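# Stand the C battery upright on the desk

## Task

Place the C battery upright on the desk so it rests on one of its flat ends, then open the gripper and pull the robot away. The task fails if the battery is lying down or leaning at the end, and it only counts if the battery stays standing with no part of the robot supporting it.

## Robot and tools

ROBOT. A Rainbow Robotics RB-Y1 in a physics simulation. It has a wheeled base with two drive wheels and two rear casters. The base is 0.66 m long and 0.58 m wide, and its front edge sits 0.10 m ahead of the drive axle. A folding leg (ankle, knee, hip) carries a chest with a head and two 7-joint arms, each ending in a parallel gripper. Cameras: head_camera (896x504), left_wrist_camera and right_wrist_camera (644x364 each). When bent, the leg can reach past the front of the base.

FRAMES. Base frame: origin on the floor midway between the drive wheels; x forward, y to the left, z up. The state reports chest, left_hand and right_hand in this frame. A hand point is the spot between its finger pads. Fingers extend along the hand's -z axis and close along its x axis. Reported hand positions can be wrong, more so at long reach. Odometry is the base frame as it was at the scene's start. It counts wheel rotation only, so slipping shows up as travel. Heading is positive to the left, from -3.142 to 3.142.

execute_actions. Arguments: actions, a list holding one action or none (empty = just report state and images); cameras, a list of names from head_camera, left_wrist_camera, right_wrist_camera, all (missing, null or ["all"] = all; [] = none). An action may contain:
- base: exactly one relative command. translate_m is a straight drive in metres from the current spot, forward positive, -3 to 3. rotate_rad is an in-place turn in radians, left (counter-clockwise seen from above) positive, -3.2 to 3.2. The base cannot move sideways. It is measured from the base position in the latest reported state.
- joints: absolute targets keyed by joint name, in radians except the grippers, which take metres.
- speeds: caps for this action only. translate_m 0.05 to 0.4 m/s; rotate_rad 0.1 to 1.509 rad/s. The maxima are the defaults. A base move that would take over 8.667 s is rejected.
- min_time_s: 0.1 to 8. A minimum duration for each arm and head motion in the action.
Parts of one action start together and may finish at different times. An action cannot exceed 15 s. An unknown key or an out-of-range number rejects the whole call, and nothing moves. A joint or base you omit may still be driving toward an earlier target. If a result reports a stop, your later motion, wait and finished_scene calls in that same reply are skipped.

JOINTS (range; sign). Torso: torso_squat_rad 0 to 1.2 (bigger lowers the chest, kept level); torso_shift_rad -0.3 to 0.6 (positive pushes hips forward); torso_pitch_rad -0.2 to 1.4 (positive leans forward); torso_yaw_rad -1.5 to 1.5 (positive turns left). The torso also obeys: squat+shift<=1.52; squat-shift+pitch<=1.57; shift+0.5pitch-0.4squat<=0.7; shift+0.3pitch-0.5squat<=0.39. Breaking one leaves the named torso joints short, and they report off_target. Arms (left_/right_ prefix): shoulder_pitch -2.356 to 2.356 (0 hangs; negative swings forward and up); shoulder_roll 0 to 3.141 on the left, -3.141 to 0 on the right (away from the body lifts the arm outward); shoulder_yaw -2.094 to 2.094; elbow -2.617 to 0.01 (negative bends); forearm_roll -3.141 to 3.141; wrist_pitch -1.57 to 1.919 (negative tips the hand forward); hand_roll -2.705 to 2.705; gripper_m 0 to 0.1, the pad gap. For both arms, positive yaw turns left and positive rolls turn counter-clockwise seen from above on a hanging arm. Head: head_pan_rad -0.523 to 0.523 (positive left), head_tilt_rad -0.35 to 1.57 (positive looks down). Joints count as done within ±0.02 (grippers ±0.004). Top speeds: arm joints 1 rad/s (the three wrist joints 1.5), head 1.5, squat and pitch 0.3, shift 0.15, torso yaw 0.6, grippers 0.1 m/s.

GRIPPING. Command an opening at least 0.005 m below the object's width. The gripper will then say off_target, which is expected.

RESULTS. base_status and joint_status give each motion's ending: done (for the base, the wheels turned fully, even if they slipped); off_target (stopped short, may still push); limit_stop_at_<name> (a built-in limit); contact_stop (torso or arm met firm resistance); time_out (ran past 1.5x its expected time plus 1 s, torso 2.5x, 14 s max); stopped_with_arm (torso halted because an arm hit something); limit_stop_at_own_body (guard stopped it before touching the robot's own body). Contact_stop, time_out or stopped_with_arm halts the whole group (the torso, or all joints of one arm), which drops its targets and holds. "joint command not followed" plus a cause line means an arm's targets were withheld by a self- or arm-to-arm check. Those joints read not_followed and may be retried with later actions. on_its_own lists uncommanded parts; "held at" is a held target, not a position. After any stop, first back off in a separate action: arms, then torso. Exception: if both hands share one object and the torso contact-stops at once with nothing in the way, resend every arm joint at its reported position, then resend the torso.

OTHER TOOLS. wait: seconds 0 to 10; commands nothing and returns state and images. zoom_image: camera plus region [x0, y0, x1, y1] in pixels of that camera's latest image, origin top-left, at most 504x504. read_manual: optional section "licences" (licence texts only). finished_scene: scene, the number of the current scene; ends it for good and reports whether it succeeded.

CAUTIONS. The base does not stop at furniture and may keep pushing; a leaning leg may also slide the robot back unseen. Never let the arms strike or squeeze each other. Keep loads under 3 kg per arm and not far in front of the wheels (tipping). Contact torque at joint limits (shoulders 60.9, elbow 31.3, wrist joints 21.7 N m) causes a 10 s stop. Motors warn as MOTOR HOT at 65 °C and brake at 80 °C; resend targets afterward. The robot keeps its last command while you think. Avoid dropping, knocking over, slamming or shoving the battery.

Each tool is called after "Request:" by a JSON object that holds its "name" and its "arguments".

## Session

Request:
{"name": "execute_actions", "arguments": {"actions": []}}

Scene clock: 0.00 s.
base_odometry: x=+0.000 y=+0.000 heading=+0.000 (m, m, rad; odometry frame)
base_status: not commanded
joint_positions: torso_squat_rad=+0.350 torso_shift_rad=+0.000 torso_pitch_rad=-0.001 torso_yaw_rad=+0.000 left_shoulder_pitch_rad=-0.003 left_shoulder_roll_rad=+0.045 left_shoulder_yaw_rad=-0.002 left_elbow_rad=-0.246 left_forearm_roll_rad=+0.007 left_wrist_pitch_rad=-0.015 left_hand_roll_rad=-0.007 left_gripper_m=+0.100 right_shoulder_pitch_rad=-0.036 right_shoulder_roll_rad=-0.013 right_shoulder_yaw_rad=-0.024 right_elbow_rad=-0.136 right_forearm_roll_rad=-0.029 right_wrist_pitch_rad=-0.033 right_hand_roll_rad=-0.036 right_gripper_m=+0.099 head_pan_rad=+0.000 head_tilt_rad=+0.400
joint_status: not commanded
chest: x=-0.2286 y=+0.0005 z=+1.2474 quat_wxyz=(+1.000, +0.000, -0.001, +0.000) (m; base frame)
left_hand: x=-0.1029 y=+0.2541 z=+0.5740 quat_wxyz=(+0.991, +0.022, -0.132, -0.004) (m; base frame)
right_hand: x=-0.1280 y=-0.2306 z=+0.5695 quat_wxyz=(+0.994, -0.004, -0.102, -0.038) (m; base frame)
pictures: head_camera, left_wrist_camera, right_wrist_camera
Images, in order (width x height): head_camera 896x504, left_wrist_camera 644x364, right_wrist_camera 644x364.

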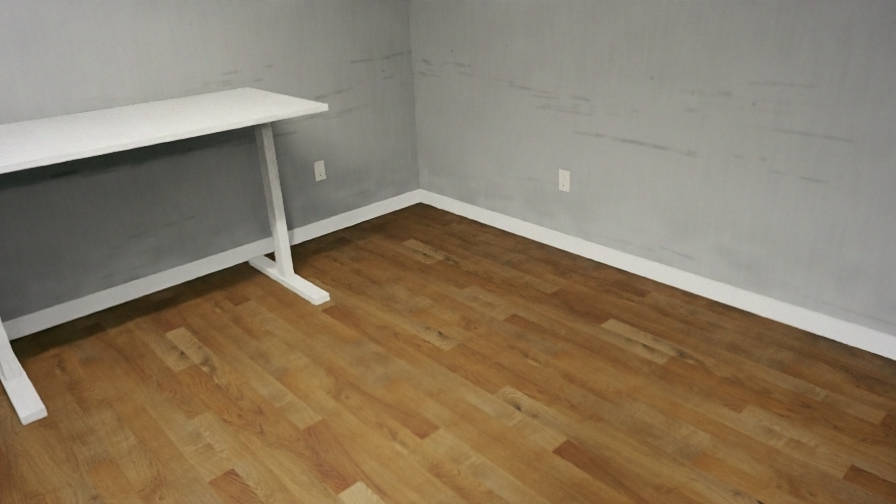

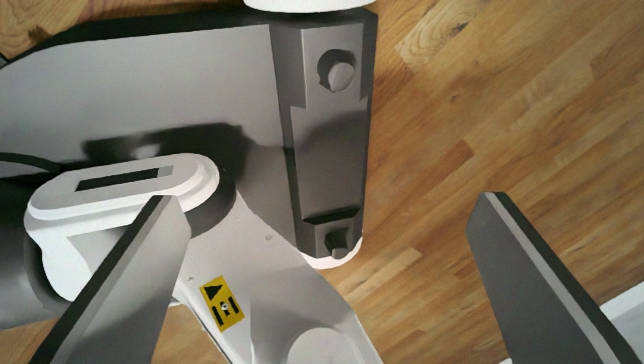

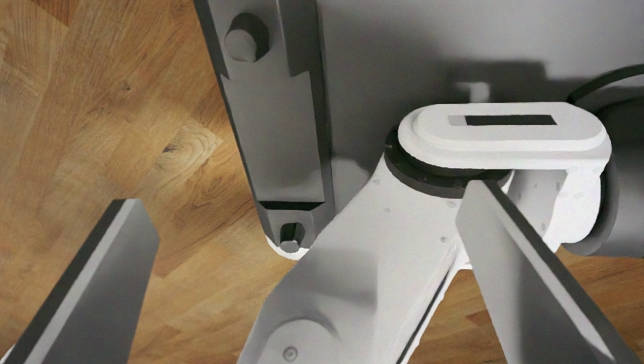

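Request:
{"name": "execute_actions", "arguments": {"actions": [{"joints":{"head_pan_rad":0.52}}], "cameras": ["head_camera"]}}

Scene clock: 2.03 s.
base_odometry: x=+0.000 y=+0.000 heading=+0.000 (m, m, rad; odometry frame)
base_status: not commanded
joint_positions: torso_squat_rad=+0.350 torso_shift_rad=+0.000 torso_pitch_rad=-0.001 torso_yaw_rad=+0.000 left_shoulder_pitch_rad=-0.003 left_shoulder_roll_rad=+0.045 left_shoulder_yaw_rad=-0.002 left_elbow_rad=-0.246 left_forearm_roll_rad=+0.007 left_wrist_pitch_rad=-0.015 left_hand_roll_rad=-0.007 left_gripper_m=+0.100 right_shoulder_pitch_rad=-0.036 right_shoulder_roll_rad=-0.013 right_shoulder_yaw_rad=-0.024 right_elbow_rad=-0.136 right_forearm_roll_rad=-0.029 right_wrist_pitch_rad=-0.033 right_hand_roll_rad=-0.036 right_gripper_m=+0.099 head_pan_rad=+0.520 head_tilt_rad=+0.400
joint_status: all done
chest: x=-0.2286 y=+0.0005 z=+1.2474 quat_wxyz=(+1.000, +0.000, -0.001, +0.000) (m; base frame)
left_hand: x=-0.1029 y=+0.2541 z=+0.5740 quat_wxyz=(+0.991, +0.022, -0.132, -0.004) (m; base frame)
right_hand: x=-0.1280 y=-0.2306 z=+0.5695 quat_wxyz=(+0.994, -0.004, -0.102, -0.038) (m; base frame)
pictures: head_camera
Images, in order (width x height): head_camera 896x504.

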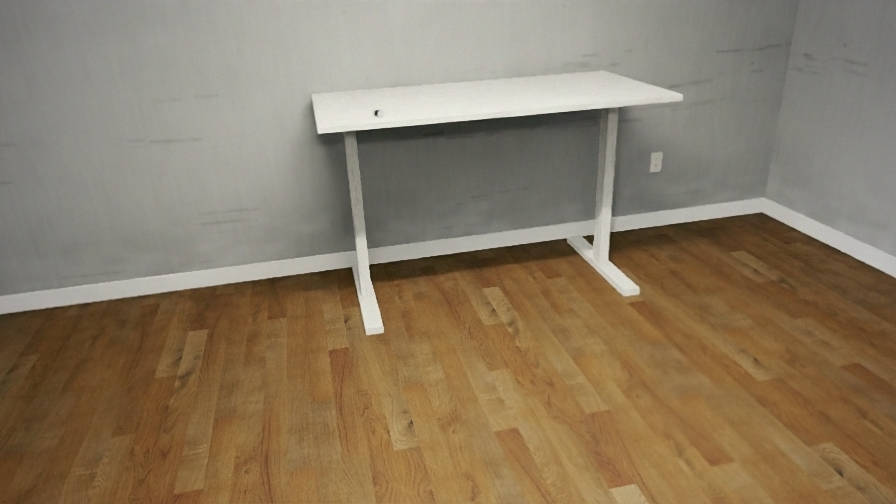

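Request:
{"name": "zoom_image", "arguments": {"camera": "head_camera", "region": [300, 80, 460, 150]}}

Region (300, 80, 460, 150) of head_camera's 896x504 image, scaled by 3.150, with more detail than that image has; it fills the top 220 rows of this view, and the rest is white.

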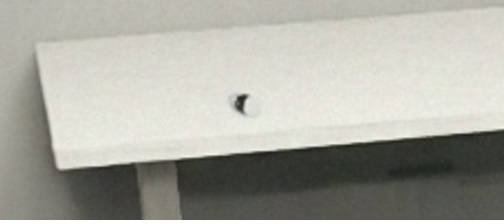

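Request:
{"name": "execute_actions", "arguments": {"actions": [{"base":{"rotate_rad":0.76},"joints":{"head_pan_rad":-0.1,"torso_squat_rad":0.0}}], "cameras": ["head_camera"]}}

Request:
{"name": "execute_actions", "arguments": {"actions": [{"base":{"translate_m":1.85},"joints":{"head_pan_rad":-0.2,"head_tilt_rad":0.65}}], "cameras": ["head_camera"]}}

Scene clock: 6.93 s.
base_odometry: x=+0.000 y=+0.000 heading=+0.759 (m, m, rad; odometry frame)
base_status: done
joint_positions: torso_squat_rad=+0.000 torso_shift_rad=+0.000 torso_pitch_rad=-0.001 torso_yaw_rad=+0.000 left_shoulder_pitch_rad=-0.003 left_shoulder_roll_rad=+0.045 left_shoulder_yaw_rad=-0.002 left_elbow_rad=-0.246 left_forearm_roll_rad=+0.007 left_wrist_pitch_rad=-0.015 left_hand_roll_rad=-0.007 left_gripper_m=+0.100 right_shoulder_pitch_rad=-0.036 right_shoulder_roll_rad=-0.013 right_shoulder_yaw_rad=-0.024 right_elbow_rad=-0.136 right_forearm_roll_rad=-0.029 right_wrist_pitch_rad=-0.033 right_hand_roll_rad=-0.036 right_gripper_m=+0.099 head_pan_rad=-0.100 head_tilt_rad=+0.400
joint_status: all done
chest: x=-0.2285 y=+0.0005 z=+1.2899 quat_wxyz=(+1.000, +0.000, -0.001, +0.000) (m; base frame)
left_hand: x=-0.1030 y=+0.2541 z=+0.6165 quat_wxyz=(+0.991, +0.022, -0.132, -0.004) (m; base frame)
right_hand: x=-0.1281 y=-0.2306 z=+0.6121 quat_wxyz=(+0.994, -0.004, -0.102, -0.038) (m; base frame)
pictures: head_camera
Images, in order (width x height): head_camera 896x504.

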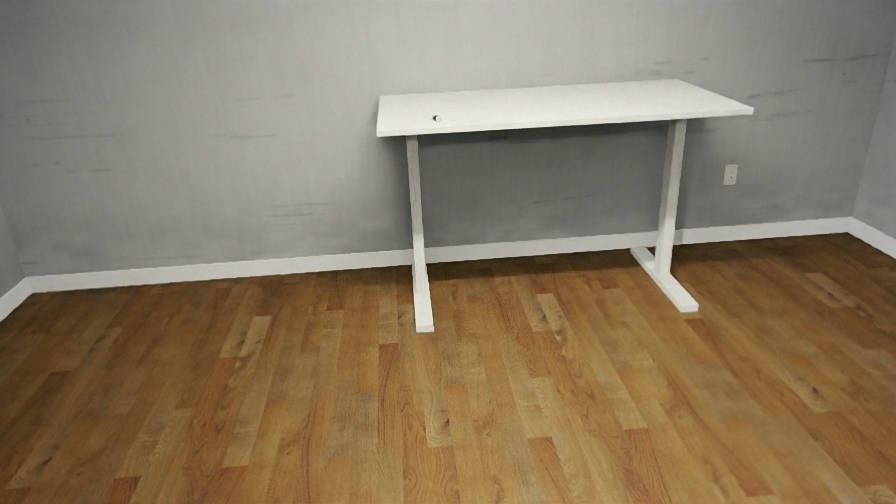

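Scene clock: 13.10 s.
base_odometry: x=+1.341 y=+1.274 heading=+0.760 (m, m, rad; odometry frame)
base_status: done
joint_positions: torso_squat_rad=+0.000 torso_shift_rad=+0.000 torso_pitch_rad=-0.001 torso_yaw_rad=+0.000 left_shoulder_pitch_rad=-0.003 left_shoulder_roll_rad=+0.045 left_shoulder_yaw_rad=-0.002 left_elbow_rad=-0.246 left_forearm_roll_rad=+0.007 left_wrist_pitch_rad=-0.015 left_hand_roll_rad=-0.007 left_gripper_m=+0.100 right_shoulder_pitch_rad=-0.036 right_shoulder_roll_rad=-0.013 right_shoulder_yaw_rad=-0.024 right_elbow_rad=-0.136 right_forearm_roll_rad=-0.029 right_wrist_pitch_rad=-0.033 right_hand_roll_rad=-0.036 right_gripper_m=+0.099 head_pan_rad=-0.200 head_tilt_rad=+0.650
joint_status: all done
chest: x=-0.2285 y=+0.0005 z=+1.2899 quat_wxyz=(+1.000, +0.000, -0.001, +0.000) (m; base frame)
left_hand: x=-0.1028 y=+0.2541 z=+0.6165 quat_wxyz=(+0.991, +0.022, -0.132, -0.004) (m; base frame)
right_hand: x=-0.1280 y=-0.2306 z=+0.6121 quat_wxyz=(+0.994, -0.004, -0.102, -0.038) (m; base frame)
pictures: head_camera
Images, in order (width x height): head_camera 896x504.

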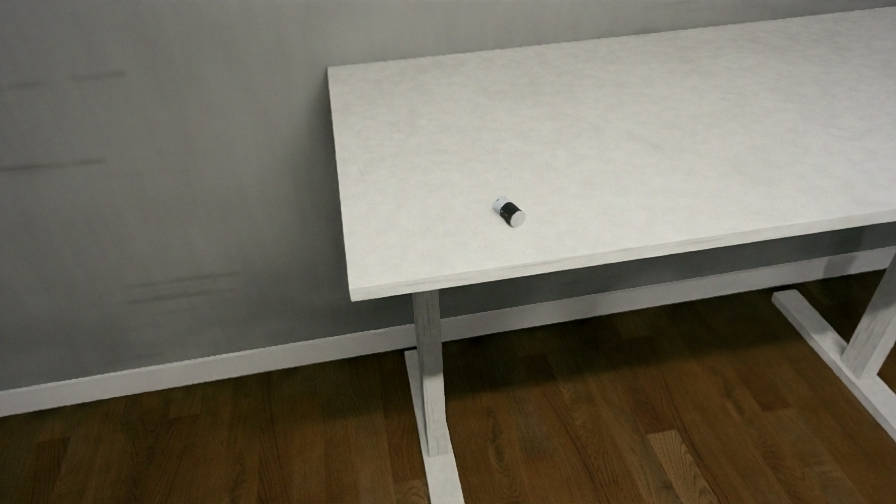

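Request:
{"name": "zoom_image", "arguments": {"camera": "head_camera", "region": [470, 180, 550, 240]}}

Region (470, 180, 550, 240) of head_camera's 896x504 image, scaled by 6.300, with more detail than that image has; it fills the top 378 rows of this view, and the rest is white.

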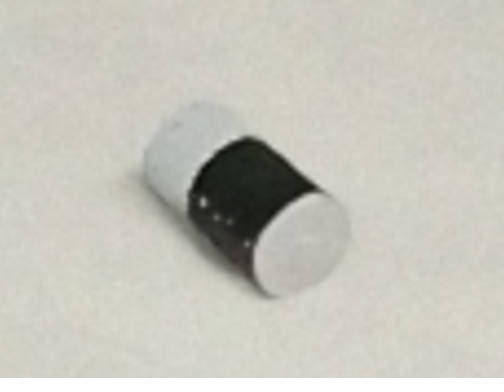

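Request:
{"name": "execute_actions", "arguments": {"actions": [{"base":{"translate_m":0.08},"joints":{"right_shoulder_pitch_rad":-1.372,"right_shoulder_roll_rad":-0.277,"right_shoulder_yaw_rad":-0.342,"right_elbow_rad":-0.22,"right_forearm_roll_rad":0.178,"right_wrist_pitch_rad":1.85,"right_hand_roll_rad":1.926,"right_gripper_m":0.07,"head_pan_rad":-0.2,"head_tilt_rad":0.75}}], "cameras": ["head_camera","right_wrist_camera"]}}

Scene clock: 20.47 s.
base_odometry: x=+1.399 y=+1.329 heading=+0.761 (m, m, rad; odometry frame)
base_status: done
joint_positions: torso_squat_rad=+0.000 torso_shift_rad=+0.000 torso_pitch_rad=-0.001 torso_yaw_rad=+0.000 left_shoulder_pitch_rad=-0.003 left_shoulder_roll_rad=+0.045 left_shoulder_yaw_rad=-0.002 left_elbow_rad=-0.246 left_forearm_roll_rad=+0.007 left_wrist_pitch_rad=-0.015 left_hand_roll_rad=-0.007 left_gripper_m=+0.100 right_shoulder_pitch_rad=-1.372 right_shoulder_roll_rad=-0.277 right_shoulder_yaw_rad=-0.342 right_elbow_rad=-0.220 right_forearm_roll_rad=+0.178 right_wrist_pitch_rad=+1.850 right_hand_roll_rad=+1.926 right_gripper_m=+0.070 head_pan_rad=-0.200 head_tilt_rad=+0.750
joint_status: all done
chest: x=-0.2285 y=+0.0005 z=+1.2899 quat_wxyz=(+1.000, +0.000, -0.001, +0.000) (m; base frame)
left_hand: x=-0.1029 y=+0.2541 z=+0.6165 quat_wxyz=(+0.991, +0.022, -0.132, -0.004) (m; base frame)
right_hand: x=+0.2428 y=-0.2587 z=+1.0957 quat_wxyz=(+0.574, +0.059, +0.149, +0.803) (m; base frame)
pictures: head_camera, right_wrist_camera
Images, in order (width x height): head_camera 896x504, right_wrist_camera 644x364.

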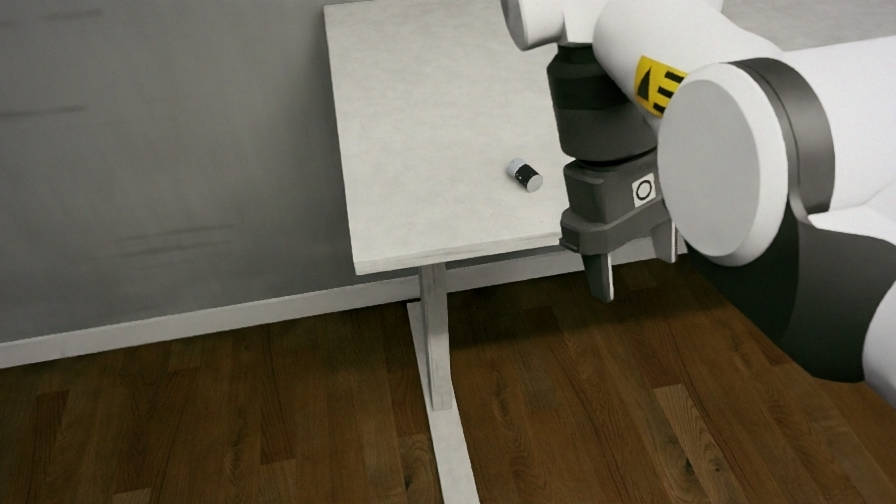

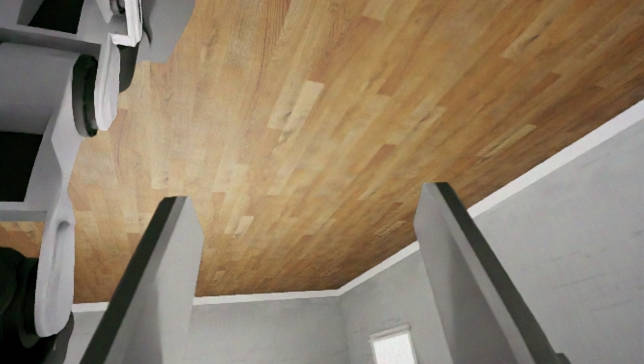

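Request:
{"name": "execute_actions", "arguments": {"actions": [{"base":{"translate_m":0.24},"joints":{"torso_shift_rad":0.1,"torso_pitch_rad":0.12,"head_pan_rad":-0.35,"head_tilt_rad":0.8}}], "cameras": ["head_camera","right_wrist_camera"]}}

Scene clock: 23.30 s.
base_odometry: x=+1.572 y=+1.495 heading=+0.761 (m, m, rad; odometry frame)
base_status: done
joint_positions: torso_squat_rad=+0.000 torso_shift_rad=+0.100 torso_pitch_rad=+0.120 torso_yaw_rad=+0.000 left_shoulder_pitch_rad=-0.003 left_shoulder_roll_rad=+0.045 left_shoulder_yaw_rad=-0.002 left_elbow_rad=-0.246 left_forearm_roll_rad=+0.007 left_wrist_pitch_rad=-0.015 left_hand_roll_rad=-0.007 left_gripper_m=+0.100 right_shoulder_pitch_rad=-1.372 right_shoulder_roll_rad=-0.277 right_shoulder_yaw_rad=-0.342 right_elbow_rad=-0.220 right_forearm_roll_rad=+0.178 right_wrist_pitch_rad=+1.850 right_hand_roll_rad=+1.926 right_gripper_m=+0.070 head_pan_rad=-0.350 head_tilt_rad=+0.800
joint_status: all done
chest: x=-0.1210 y=+0.0005 z=+1.2842 quat_wxyz=(+0.998, +0.000, +0.060, +0.000) (m; base frame)
left_hand: x=-0.0776 y=+0.2541 z=+0.6005 quat_wxyz=(+0.997, +0.022, -0.072, -0.006) (m; base frame)
right_hand: x=+0.3233 y=-0.2587 z=+1.0343 quat_wxyz=(+0.564, +0.108, +0.183, +0.798) (m; base frame)
pictures: head_camera, right_wrist_camera
Images, in order (width x height): head_camera 896x504, right_wrist_camera 644x364.

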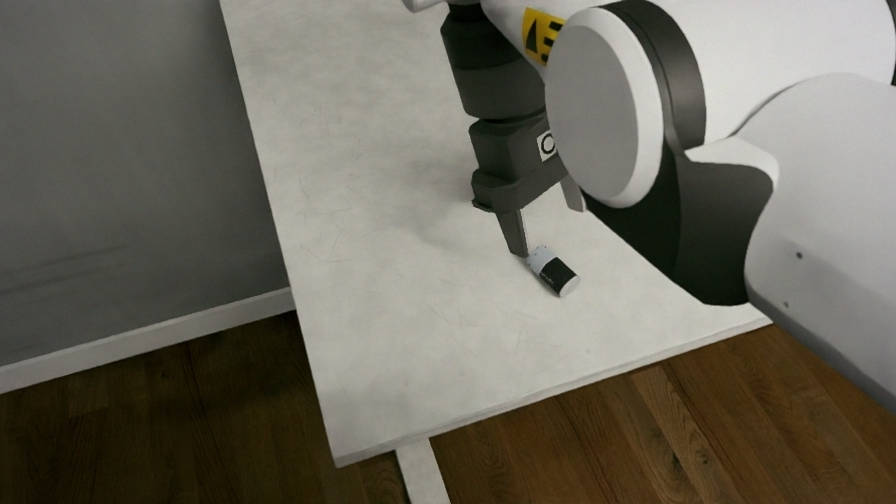

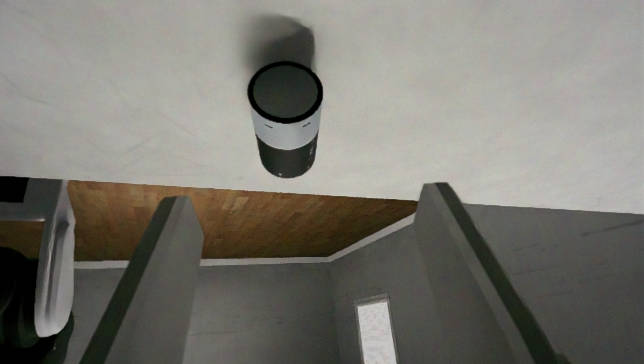

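Request:
{"name": "zoom_image", "arguments": {"camera": "right_wrist_camera", "region": [220, 10, 360, 190]}}

Request:
{"name": "zoom_image", "arguments": {"camera": "head_camera", "region": [500, 220, 600, 310]}}

Region (220, 10, 360, 190) of right_wrist_camera's 644x364 image, scaled by 2.800, with more detail than that image has.

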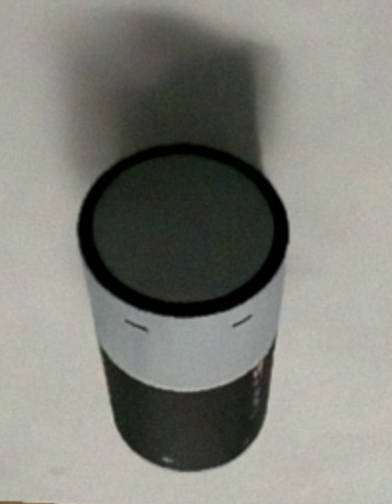

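Region (500, 220, 600, 310) of head_camera's 896x504 image, scaled by 5.040, with more detail than that image has; it fills the top 454 rows of this view, and the rest is white.

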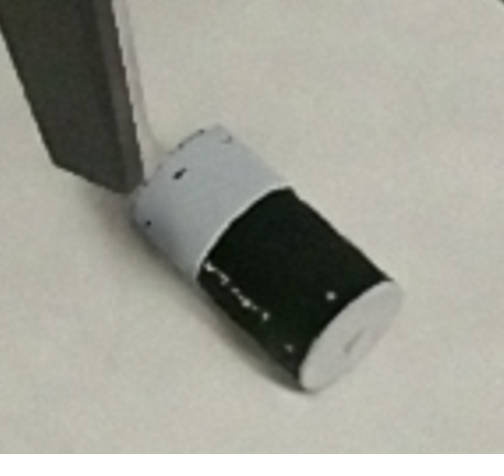

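Request:
{"name": "execute_actions", "arguments": {"actions": [{"joints":{"torso_shift_rad":0,"torso_pitch_rad":0,"right_shoulder_pitch_rad":-0.85,"right_shoulder_roll_rad":-0.149,"right_shoulder_yaw_rad":-0.365,"right_elbow_rad":-1.514,"right_forearm_roll_rad":-0.294,"right_wrist_pitch_rad":1.531,"right_hand_roll_rad":-1.055},"min_time_s":2}], "cameras": []}}

Request:
{"name": "execute_actions", "arguments": {"actions": [{"joints":{"right_shoulder_pitch_rad":-0.496,"head_tilt_rad":0.85,"head_pan_rad":-0.45}}], "cameras": ["head_camera","right_wrist_camera"]}}

Scene clock: 28.77 s.
base_odometry: x=+1.572 y=+1.495 heading=+0.761 (m, m, rad; odometry frame)
base_status: not commanded
joint_positions: torso_squat_rad=+0.000 torso_shift_rad=+0.000 torso_pitch_rad=+0.000 torso_yaw_rad=+0.000 left_shoulder_pitch_rad=-0.003 left_shoulder_roll_rad=+0.045 left_shoulder_yaw_rad=-0.002 left_elbow_rad=-0.246 left_forearm_roll_rad=+0.007 left_wrist_pitch_rad=-0.015 left_hand_roll_rad=-0.007 left_gripper_m=+0.100 right_shoulder_pitch_rad=-0.850 right_shoulder_roll_rad=-0.149 right_shoulder_yaw_rad=-0.365 right_elbow_rad=-1.514 right_forearm_roll_rad=-0.294 right_wrist_pitch_rad=+1.531 right_hand_roll_rad=-1.055 right_gripper_m=+0.070 head_pan_rad=-0.350 head_tilt_rad=+0.800
joint_status: all done
chest: x=-0.2280 y=+0.0005 z=+1.2899 quat_wxyz=(+1.000, +0.000, +0.000, +0.000) (m; base frame)
left_hand: x=-0.1031 y=+0.2541 z=+0.6164 quat_wxyz=(+0.991, +0.022, -0.132, -0.004) (m; base frame)
right_hand: x=+0.3661 y=-0.2013 z=+1.2143 quat_wxyz=(+0.782, +0.323, -0.273, -0.458) (m; base frame)
pictures: none
No camera images: the call's "cameras" was empty. Leave "cameras" out to get every camera's image.

Scene clock: 30.03 s.
base_odometry: x=+1.572 y=+1.495 heading=+0.761 (m, m, rad; odometry frame)
base_status: not commanded
joint_positions: torso_squat_rad=+0.000 torso_shift_rad=+0.000 torso_pitch_rad=+0.000 torso_yaw_rad=+0.000 left_shoulder_pitch_rad=-0.003 left_shoulder_roll_rad=+0.045 left_shoulder_yaw_rad=-0.002 left_elbow_rad=-0.246 left_forearm_roll_rad=+0.007 left_wrist_pitch_rad=-0.015 left_hand_roll_rad=-0.007 left_gripper_m=+0.100 right_shoulder_pitch_rad=-0.496 right_shoulder_roll_rad=-0.149 right_shoulder_yaw_rad=-0.365 right_elbow_rad=-1.514 right_forearm_roll_rad=-0.294 right_wrist_pitch_rad=+1.531 right_hand_roll_rad=-1.055 right_gripper_m=+0.070 head_pan_rad=-0.450 head_tilt_rad=+0.850
joint_status: all done
chest: x=-0.2280 y=+0.0005 z=+1.2899 quat_wxyz=(+1.000, +0.000, +0.000, +0.000) (m; base frame)
left_hand: x=-0.1031 y=+0.2542 z=+0.6164 quat_wxyz=(+0.991, +0.022, -0.132, -0.004) (m; base frame)
right_hand: x=+0.2806 y=-0.2689 z=+1.0287 quat_wxyz=(+0.787, +0.226, -0.159, -0.551) (m; base frame)
pictures: head_camera, right_wrist_camera
Images, in order (width x height): head_camera 896x504, right_wrist_camera 644x364.

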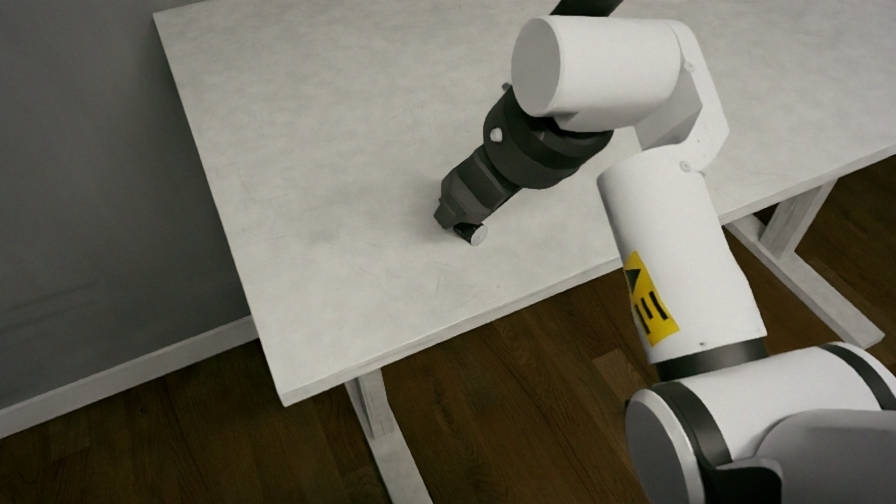

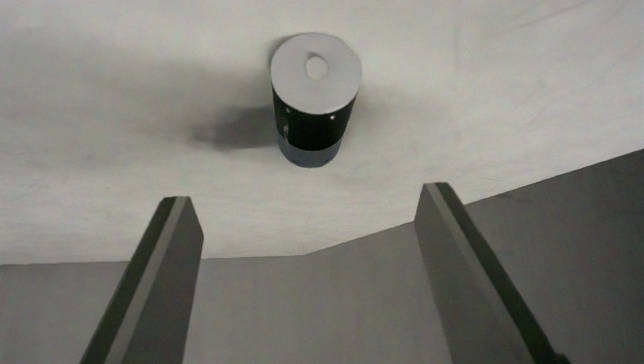

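Request:
{"name": "execute_actions", "arguments": {"actions": [{"joints":{"torso_squat_rad":0.33,"right_gripper_m":0.05}}], "cameras": ["head_camera","right_wrist_camera"]}}

Scene clock: 32.37 s.
base_odometry: x=+1.572 y=+1.495 heading=+0.761 (m, m, rad; odometry frame)
base_status: not commanded
joint_positions: torso_squat_rad=+0.330 torso_shift_rad=+0.000 torso_pitch_rad=+0.000 torso_yaw_rad=+0.000 left_shoulder_pitch_rad=-0.003 left_shoulder_roll_rad=+0.045 left_shoulder_yaw_rad=-0.002 left_elbow_rad=-0.246 left_forearm_roll_rad=+0.007 left_wrist_pitch_rad=-0.015 left_hand_roll_rad=-0.007 left_gripper_m=+0.100 right_shoulder_pitch_rad=-0.496 right_shoulder_roll_rad=-0.149 right_shoulder_yaw_rad=-0.365 right_elbow_rad=-1.514 right_forearm_roll_rad=-0.294 right_wrist_pitch_rad=+1.531 right_hand_roll_rad=-1.055 right_gripper_m=+0.050 head_pan_rad=-0.450 head_tilt_rad=+0.850
joint_status: all done
chest: x=-0.2281 y=+0.0005 z=+1.2522 quat_wxyz=(+1.000, +0.000, +0.000, +0.000) (m; base frame)
left_hand: x=-0.1031 y=+0.2541 z=+0.5786 quat_wxyz=(+0.991, +0.022, -0.132, -0.004) (m; base frame)
right_hand: x=+0.2806 y=-0.2689 z=+0.9910 quat_wxyz=(+0.787, +0.226, -0.159, -0.551) (m; base frame)
pictures: head_camera, right_wrist_camera
Images, in order (width x height): head_camera 896x504, right_wrist_camera 644x364.

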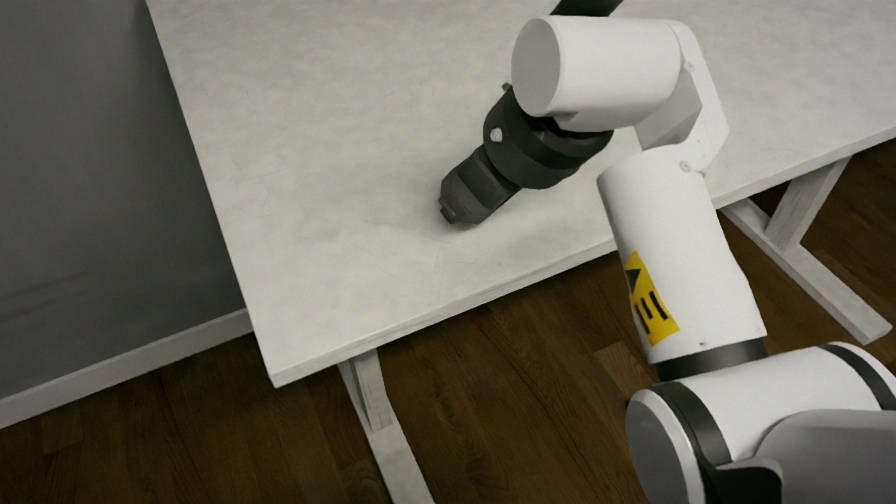

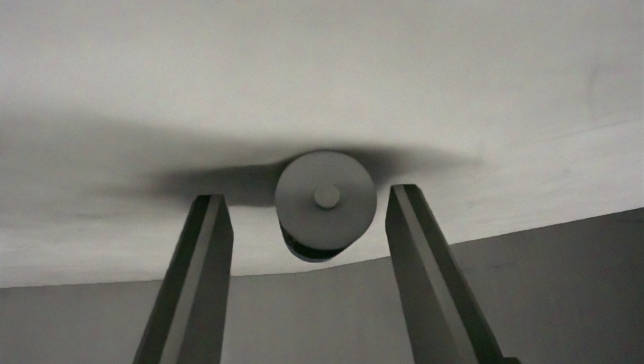

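Request:
{"name": "execute_actions", "arguments": {"actions": [{"joints":{"torso_squat_rad":0.357}}], "cameras": ["right_wrist_camera"]}}

Request:
{"name": "execute_actions", "arguments": {"actions": [{"joints":{"right_gripper_m":0.018}}], "cameras": ["right_wrist_camera"]}}

Scene clock: 33.57 s.
base_odometry: x=+1.572 y=+1.495 heading=+0.761 (m, m, rad; odometry frame)
base_status: not commanded
joint_positions: torso_squat_rad=+0.357 torso_shift_rad=+0.000 torso_pitch_rad=+0.000 torso_yaw_rad=+0.000 left_shoulder_pitch_rad=-0.003 left_shoulder_roll_rad=+0.045 left_shoulder_yaw_rad=-0.002 left_elbow_rad=-0.246 left_forearm_roll_rad=+0.007 left_wrist_pitch_rad=-0.015 left_hand_roll_rad=-0.007 left_gripper_m=+0.100 right_shoulder_pitch_rad=-0.496 right_shoulder_roll_rad=-0.149 right_shoulder_yaw_rad=-0.365 right_elbow_rad=-1.514 right_forearm_roll_rad=-0.294 right_wrist_pitch_rad=+1.531 right_hand_roll_rad=-1.055 right_gripper_m=+0.050 head_pan_rad=-0.450 head_tilt_rad=+0.850
joint_status: all done
chest: x=-0.2281 y=+0.0005 z=+1.2458 quat_wxyz=(+1.000, +0.000, +0.000, +0.000) (m; base frame)
left_hand: x=-0.1031 y=+0.2541 z=+0.5723 quat_wxyz=(+0.991, +0.022, -0.132, -0.004) (m; base frame)
right_hand: x=+0.2806 y=-0.2689 z=+0.9848 quat_wxyz=(+0.787, +0.226, -0.159, -0.551) (m; base frame)
pictures: right_wrist_camera
Images, in order (width x height): right_wrist_camera 644x364.

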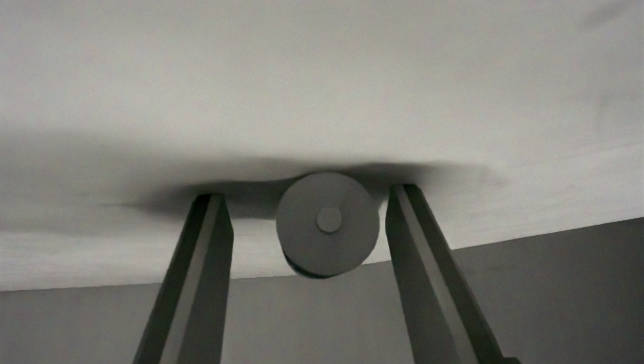

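Scene clock: 34.37 s.
base_odometry: x=+1.572 y=+1.495 heading=+0.761 (m, m, rad; odometry frame)
base_status: not commanded
joint_positions: torso_squat_rad=+0.357 torso_shift_rad=+0.000 torso_pitch_rad=+0.000 torso_yaw_rad=+0.000 left_shoulder_pitch_rad=-0.003 left_shoulder_roll_rad=+0.045 left_shoulder_yaw_rad=-0.002 left_elbow_rad=-0.246 left_forearm_roll_rad=+0.007 left_wrist_pitch_rad=-0.015 left_hand_roll_rad=-0.007 left_gripper_m=+0.100 right_shoulder_pitch_rad=-0.496 right_shoulder_roll_rad=-0.149 right_shoulder_yaw_rad=-0.365 right_elbow_rad=-1.514 right_forearm_roll_rad=-0.294 right_wrist_pitch_rad=+1.531 right_hand_roll_rad=-1.055 right_gripper_m=+0.025 head_pan_rad=-0.450 head_tilt_rad=+0.850
joint_status: right_gripper_m off_target (ended at +0.025, target +0.018)
chest: x=-0.2281 y=+0.0005 z=+1.2458 quat_wxyz=(+1.000, +0.000, +0.000, +0.000) (m; base frame)
left_hand: x=-0.1031 y=+0.2541 z=+0.5723 quat_wxyz=(+0.991, +0.022, -0.132, -0.004) (m; base frame)
right_hand: x=+0.2806 y=-0.2689 z=+0.9848 quat_wxyz=(+0.787, +0.226, -0.159, -0.551) (m; base frame)
pictures: right_wrist_camera
Images, in order (width x height): right_wrist_camera 644x364.

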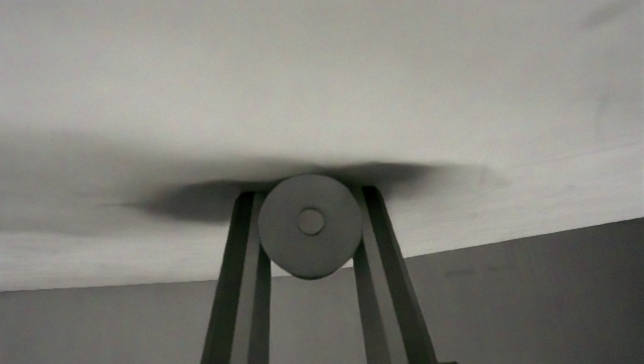

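Request:
{"name": "execute_actions", "arguments": {"actions": [{"joints":{"right_wrist_pitch_rad":1.002},"min_time_s":0.8}], "cameras": ["right_wrist_camera"]}}

Request:
{"name": "execute_actions", "arguments": {"actions": [{"joints":{"right_forearm_roll_rad":0,"right_hand_roll_rad":1.571,"torso_squat_rad":0.43,"head_tilt_rad":0.7,"head_pan_rad":-0.45}}], "cameras": ["head_camera","right_wrist_camera"]}}

Scene clock: 36.10 s.
base_odometry: x=+1.572 y=+1.495 heading=+0.761 (m, m, rad; odometry frame)
base_status: not commanded
joint_positions: torso_squat_rad=+0.357 torso_shift_rad=+0.000 torso_pitch_rad=+0.000 torso_yaw_rad=+0.000 left_shoulder_pitch_rad=-0.003 left_shoulder_roll_rad=+0.045 left_shoulder_yaw_rad=-0.002 left_elbow_rad=-0.246 left_forearm_roll_rad=+0.007 left_wrist_pitch_rad=-0.015 left_hand_roll_rad=-0.007 left_gripper_m=+0.100 right_shoulder_pitch_rad=-0.496 right_shoulder_roll_rad=-0.149 right_shoulder_yaw_rad=-0.365 right_elbow_rad=-1.514 right_forearm_roll_rad=-0.294 right_wrist_pitch_rad=+1.002 right_hand_roll_rad=-1.055 right_gripper_m=+0.025 head_pan_rad=-0.450 head_tilt_rad=+0.850
joint_status: all done
chest: x=-0.2281 y=+0.0005 z=+1.2458 quat_wxyz=(+1.000, +0.000, +0.000, +0.000) (m; base frame)
left_hand: x=-0.1031 y=+0.2541 z=+0.5723 quat_wxyz=(+0.991, +0.022, -0.132, -0.004) (m; base frame)
right_hand: x=+0.3651 y=-0.2992 z=+1.0653 quat_wxyz=(+0.688, +0.326, -0.380, -0.525) (m; base frame)
pictures: right_wrist_camera
Images, in order (width x height): right_wrist_camera 644x364.

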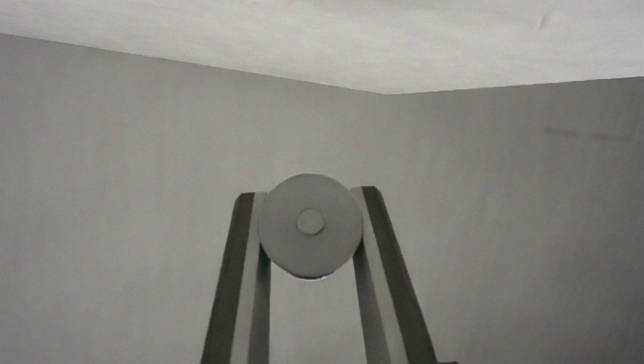

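Scene clock: 38.43 s.
base_odometry: x=+1.572 y=+1.495 heading=+0.761 (m, m, rad; odometry frame)
base_status: not commanded
joint_positions: torso_squat_rad=+0.430 torso_shift_rad=+0.000 torso_pitch_rad=+0.000 torso_yaw_rad=+0.000 left_shoulder_pitch_rad=-0.003 left_shoulder_roll_rad=+0.045 left_shoulder_yaw_rad=-0.002 left_elbow_rad=-0.246 left_forearm_roll_rad=+0.007 left_wrist_pitch_rad=-0.015 left_hand_roll_rad=-0.007 left_gripper_m=+0.100 right_shoulder_pitch_rad=-0.496 right_shoulder_roll_rad=-0.149 right_shoulder_yaw_rad=-0.365 right_elbow_rad=-1.514 right_forearm_roll_rad=+0.000 right_wrist_pitch_rad=+1.002 right_hand_roll_rad=+1.571 right_gripper_m=+0.025 head_pan_rad=-0.450 head_tilt_rad=+0.700
joint_status: all done
chest: x=-0.2281 y=+0.0005 z=+1.2262 quat_wxyz=(+1.000, +0.000, +0.000, +0.000) (m; base frame)
left_hand: x=-0.1031 y=+0.2541 z=+0.5527 quat_wxyz=(+0.991, +0.022, -0.132, -0.004) (m; base frame)
right_hand: x=+0.3559 y=-0.3548 z=+1.0382 quat_wxyz=(+0.685, -0.379, -0.301, +0.545) (m; base frame)
pictures: head_camera, right_wrist_camera
Images, in order (width x height): head_camera 896x504, right_wrist_camera 644x364.

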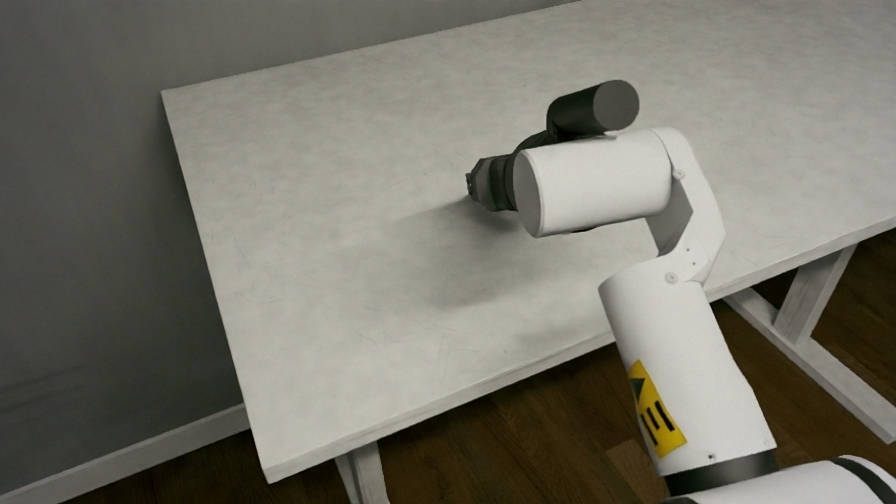

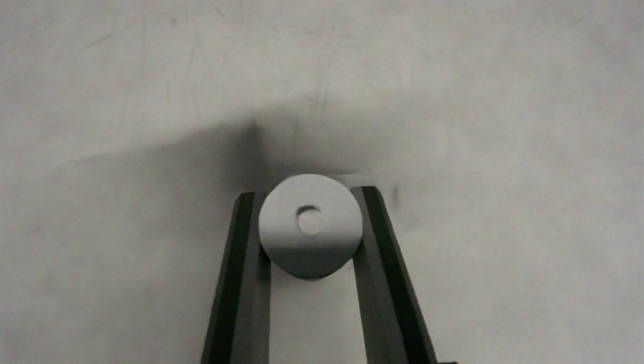

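Request:
{"name": "execute_actions", "arguments": {"actions": [{"joints":{"torso_squat_rad":0.545}}], "cameras": ["head_camera","right_wrist_camera"]}}

Scene clock: 40.13 s.
base_odometry: x=+1.572 y=+1.495 heading=+0.761 (m, m, rad; odometry frame)
base_status: not commanded
joint_positions: torso_squat_rad=+0.545 torso_shift_rad=+0.000 torso_pitch_rad=+0.000 torso_yaw_rad=+0.000 left_shoulder_pitch_rad=-0.003 left_shoulder_roll_rad=+0.045 left_shoulder_yaw_rad=-0.002 left_elbow_rad=-0.246 left_forearm_roll_rad=+0.007 left_wrist_pitch_rad=-0.015 left_hand_roll_rad=-0.007 left_gripper_m=+0.100 right_shoulder_pitch_rad=-0.496 right_shoulder_roll_rad=-0.149 right_shoulder_yaw_rad=-0.365 right_elbow_rad=-1.514 right_forearm_roll_rad=+0.000 right_wrist_pitch_rad=+1.002 right_hand_roll_rad=+1.571 right_gripper_m=+0.025 head_pan_rad=-0.450 head_tilt_rad=+0.700
joint_status: all done
chest: x=-0.2281 y=+0.0004 z=+1.1885 quat_wxyz=(+1.000, +0.000, +0.000, +0.000) (m; base frame)
left_hand: x=-0.1031 y=+0.2541 z=+0.5150 quat_wxyz=(+0.991, +0.022, -0.132, -0.004) (m; base frame)
right_hand: x=+0.3559 y=-0.3549 z=+1.0005 quat_wxyz=(+0.685, -0.379, -0.301, +0.545) (m; base frame)
pictures: head_camera, right_wrist_camera
Images, in order (width x height): head_camera 896x504, right_wrist_camera 644x364.

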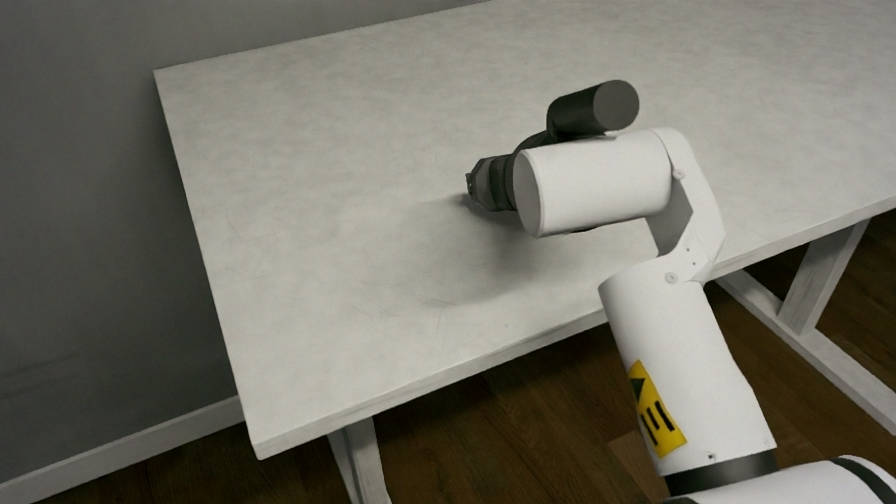

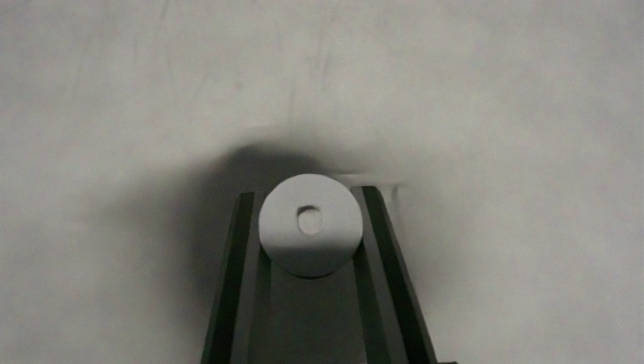

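Request:
{"name": "execute_actions", "arguments": {"actions": [{"joints":{"torso_squat_rad":0.563}}], "cameras": ["right_wrist_camera"]}}

Scene clock: 41.47 s.
base_odometry: x=+1.572 y=+1.495 heading=+0.761 (m, m, rad; odometry frame)
base_status: not commanded
joint_positions: torso_squat_rad=+0.563 torso_shift_rad=+0.000 torso_pitch_rad=-0.001 torso_yaw_rad=+0.000 left_shoulder_pitch_rad=-0.003 left_shoulder_roll_rad=+0.045 left_shoulder_yaw_rad=-0.002 left_elbow_rad=-0.246 left_forearm_roll_rad=+0.007 left_wrist_pitch_rad=-0.015 left_hand_roll_rad=-0.007 left_gripper_m=+0.100 right_shoulder_pitch_rad=-0.497 right_shoulder_roll_rad=-0.150 right_shoulder_yaw_rad=-0.365 right_elbow_rad=-1.515 right_forearm_roll_rad=+0.000 right_wrist_pitch_rad=+1.001 right_hand_roll_rad=+1.571 right_gripper_m=+0.025 head_pan_rad=-0.450 head_tilt_rad=+0.700
joint_status: all done
chest: x=-0.2284 y=+0.0005 z=+1.1819 quat_wxyz=(+1.000, +0.000, +0.000, +0.000) (m; base frame)
left_hand: x=-0.1030 y=+0.2541 z=+0.5084 quat_wxyz=(+0.991, +0.022, -0.132, -0.004) (m; base frame)
right_hand: x=+0.3562 y=-0.3548 z=+0.9958 quat_wxyz=(+0.684, -0.381, -0.302, +0.544) (m; base frame)
pictures: right_wrist_camera
Images, in order (width x height): right_wrist_camera 644x364.

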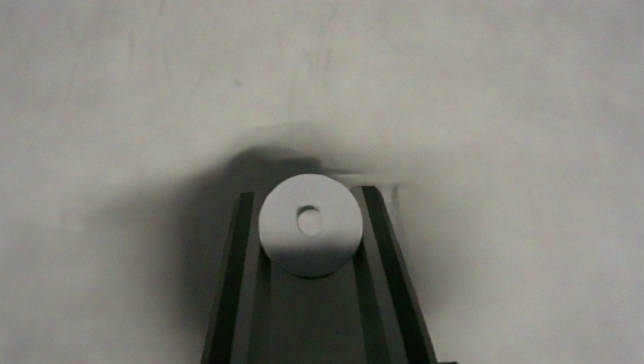

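Request:
{"name": "execute_actions", "arguments": {"actions": [{"joints":{"torso_squat_rad":0.557,"right_gripper_m":0.07}}], "cameras": ["right_wrist_camera"]}}

Scene clock: 42.83 s.
base_odometry: x=+1.572 y=+1.495 heading=+0.761 (m, m, rad; odometry frame)
base_status: not commanded
joint_positions: torso_squat_rad=+0.557 torso_shift_rad=+0.000 torso_pitch_rad=+0.000 torso_yaw_rad=+0.000 left_shoulder_pitch_rad=-0.003 left_shoulder_roll_rad=+0.045 left_shoulder_yaw_rad=-0.002 left_elbow_rad=-0.246 left_forearm_roll_rad=+0.007 left_wrist_pitch_rad=-0.015 left_hand_roll_rad=-0.007 left_gripper_m=+0.100 right_shoulder_pitch_rad=-0.496 right_shoulder_roll_rad=-0.149 right_shoulder_yaw_rad=-0.365 right_elbow_rad=-1.514 right_forearm_roll_rad=+0.000 right_wrist_pitch_rad=+1.002 right_hand_roll_rad=+1.571 right_gripper_m=+0.070 head_pan_rad=-0.450 head_tilt_rad=+0.700
joint_status: all done
chest: x=-0.2280 y=+0.0005 z=+1.1841 quat_wxyz=(+1.000, +0.000, +0.000, +0.000) (m; base frame)
left_hand: x=-0.1031 y=+0.2541 z=+0.5105 quat_wxyz=(+0.991, +0.022, -0.132, -0.004) (m; base frame)
right_hand: x=+0.3560 y=-0.3549 z=+0.9964 quat_wxyz=(+0.685, -0.380, -0.301, +0.544) (m; base frame)
pictures: right_wrist_camera
Images, in order (width x height): right_wrist_camera 644x364.

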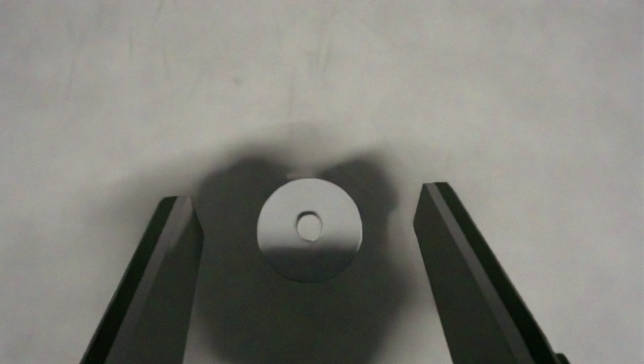

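Standing. Back away while rising.

Request:
{"name": "execute_actions", "arguments": {"actions": [{"base":{"translate_m":-0.5},"joints":{"torso_squat_rad":0.3,"head_tilt_rad":0.55,"head_pan_rad":-0.3}}], "cameras": ["head_camera"]}}

Scene clock: 46.00 s.
base_odometry: x=+1.210 y=+1.150 heading=+0.763 (m, m, rad; odometry frame)
base_status: done
joint_positions: torso_squat_rad=+0.300 torso_shift_rad=+0.000 torso_pitch_rad=+0.000 torso_yaw_rad=+0.000 left_shoulder_pitch_rad=-0.003 left_shoulder_roll_rad=+0.045 left_shoulder_yaw_rad=-0.002 left_elbow_rad=-0.246 left_forearm_roll_rad=+0.007 left_wrist_pitch_rad=-0.015 left_hand_roll_rad=-0.007 left_gripper_m=+0.100 right_shoulder_pitch_rad=-0.496 right_shoulder_roll_rad=-0.149 right_shoulder_yaw_rad=-0.365 right_elbow_rad=-1.514 right_forearm_roll_rad=+0.000 right_wrist_pitch_rad=+1.002 right_hand_roll_rad=+1.571 right_gripper_m=+0.070 head_pan_rad=-0.300 head_tilt_rad=+0.550
joint_status: all done
chest: x=-0.2280 y=+0.0005 z=+1.2587 quat_wxyz=(+1.000, +0.000, +0.000, +0.000) (m; base frame)
left_hand: x=-0.1033 y=+0.2541 z=+0.5851 quat_wxyz=(+0.991, +0.022, -0.131, -0.004) (m; base frame)
right_hand: x=+0.3559 y=-0.3549 z=+1.0707 quat_wxyz=(+0.685, -0.379, -0.301, +0.545) (m; base frame)
pictures: head_camera
Images, in order (width x height): head_camera 896x504.

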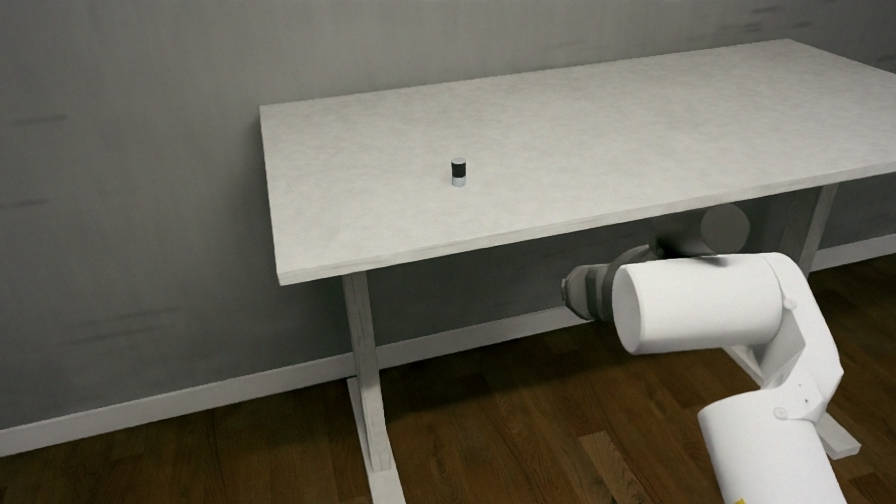

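Request:
{"name": "finished_scene", "arguments": {"scene": 1}}

The scene is finished: the task was done.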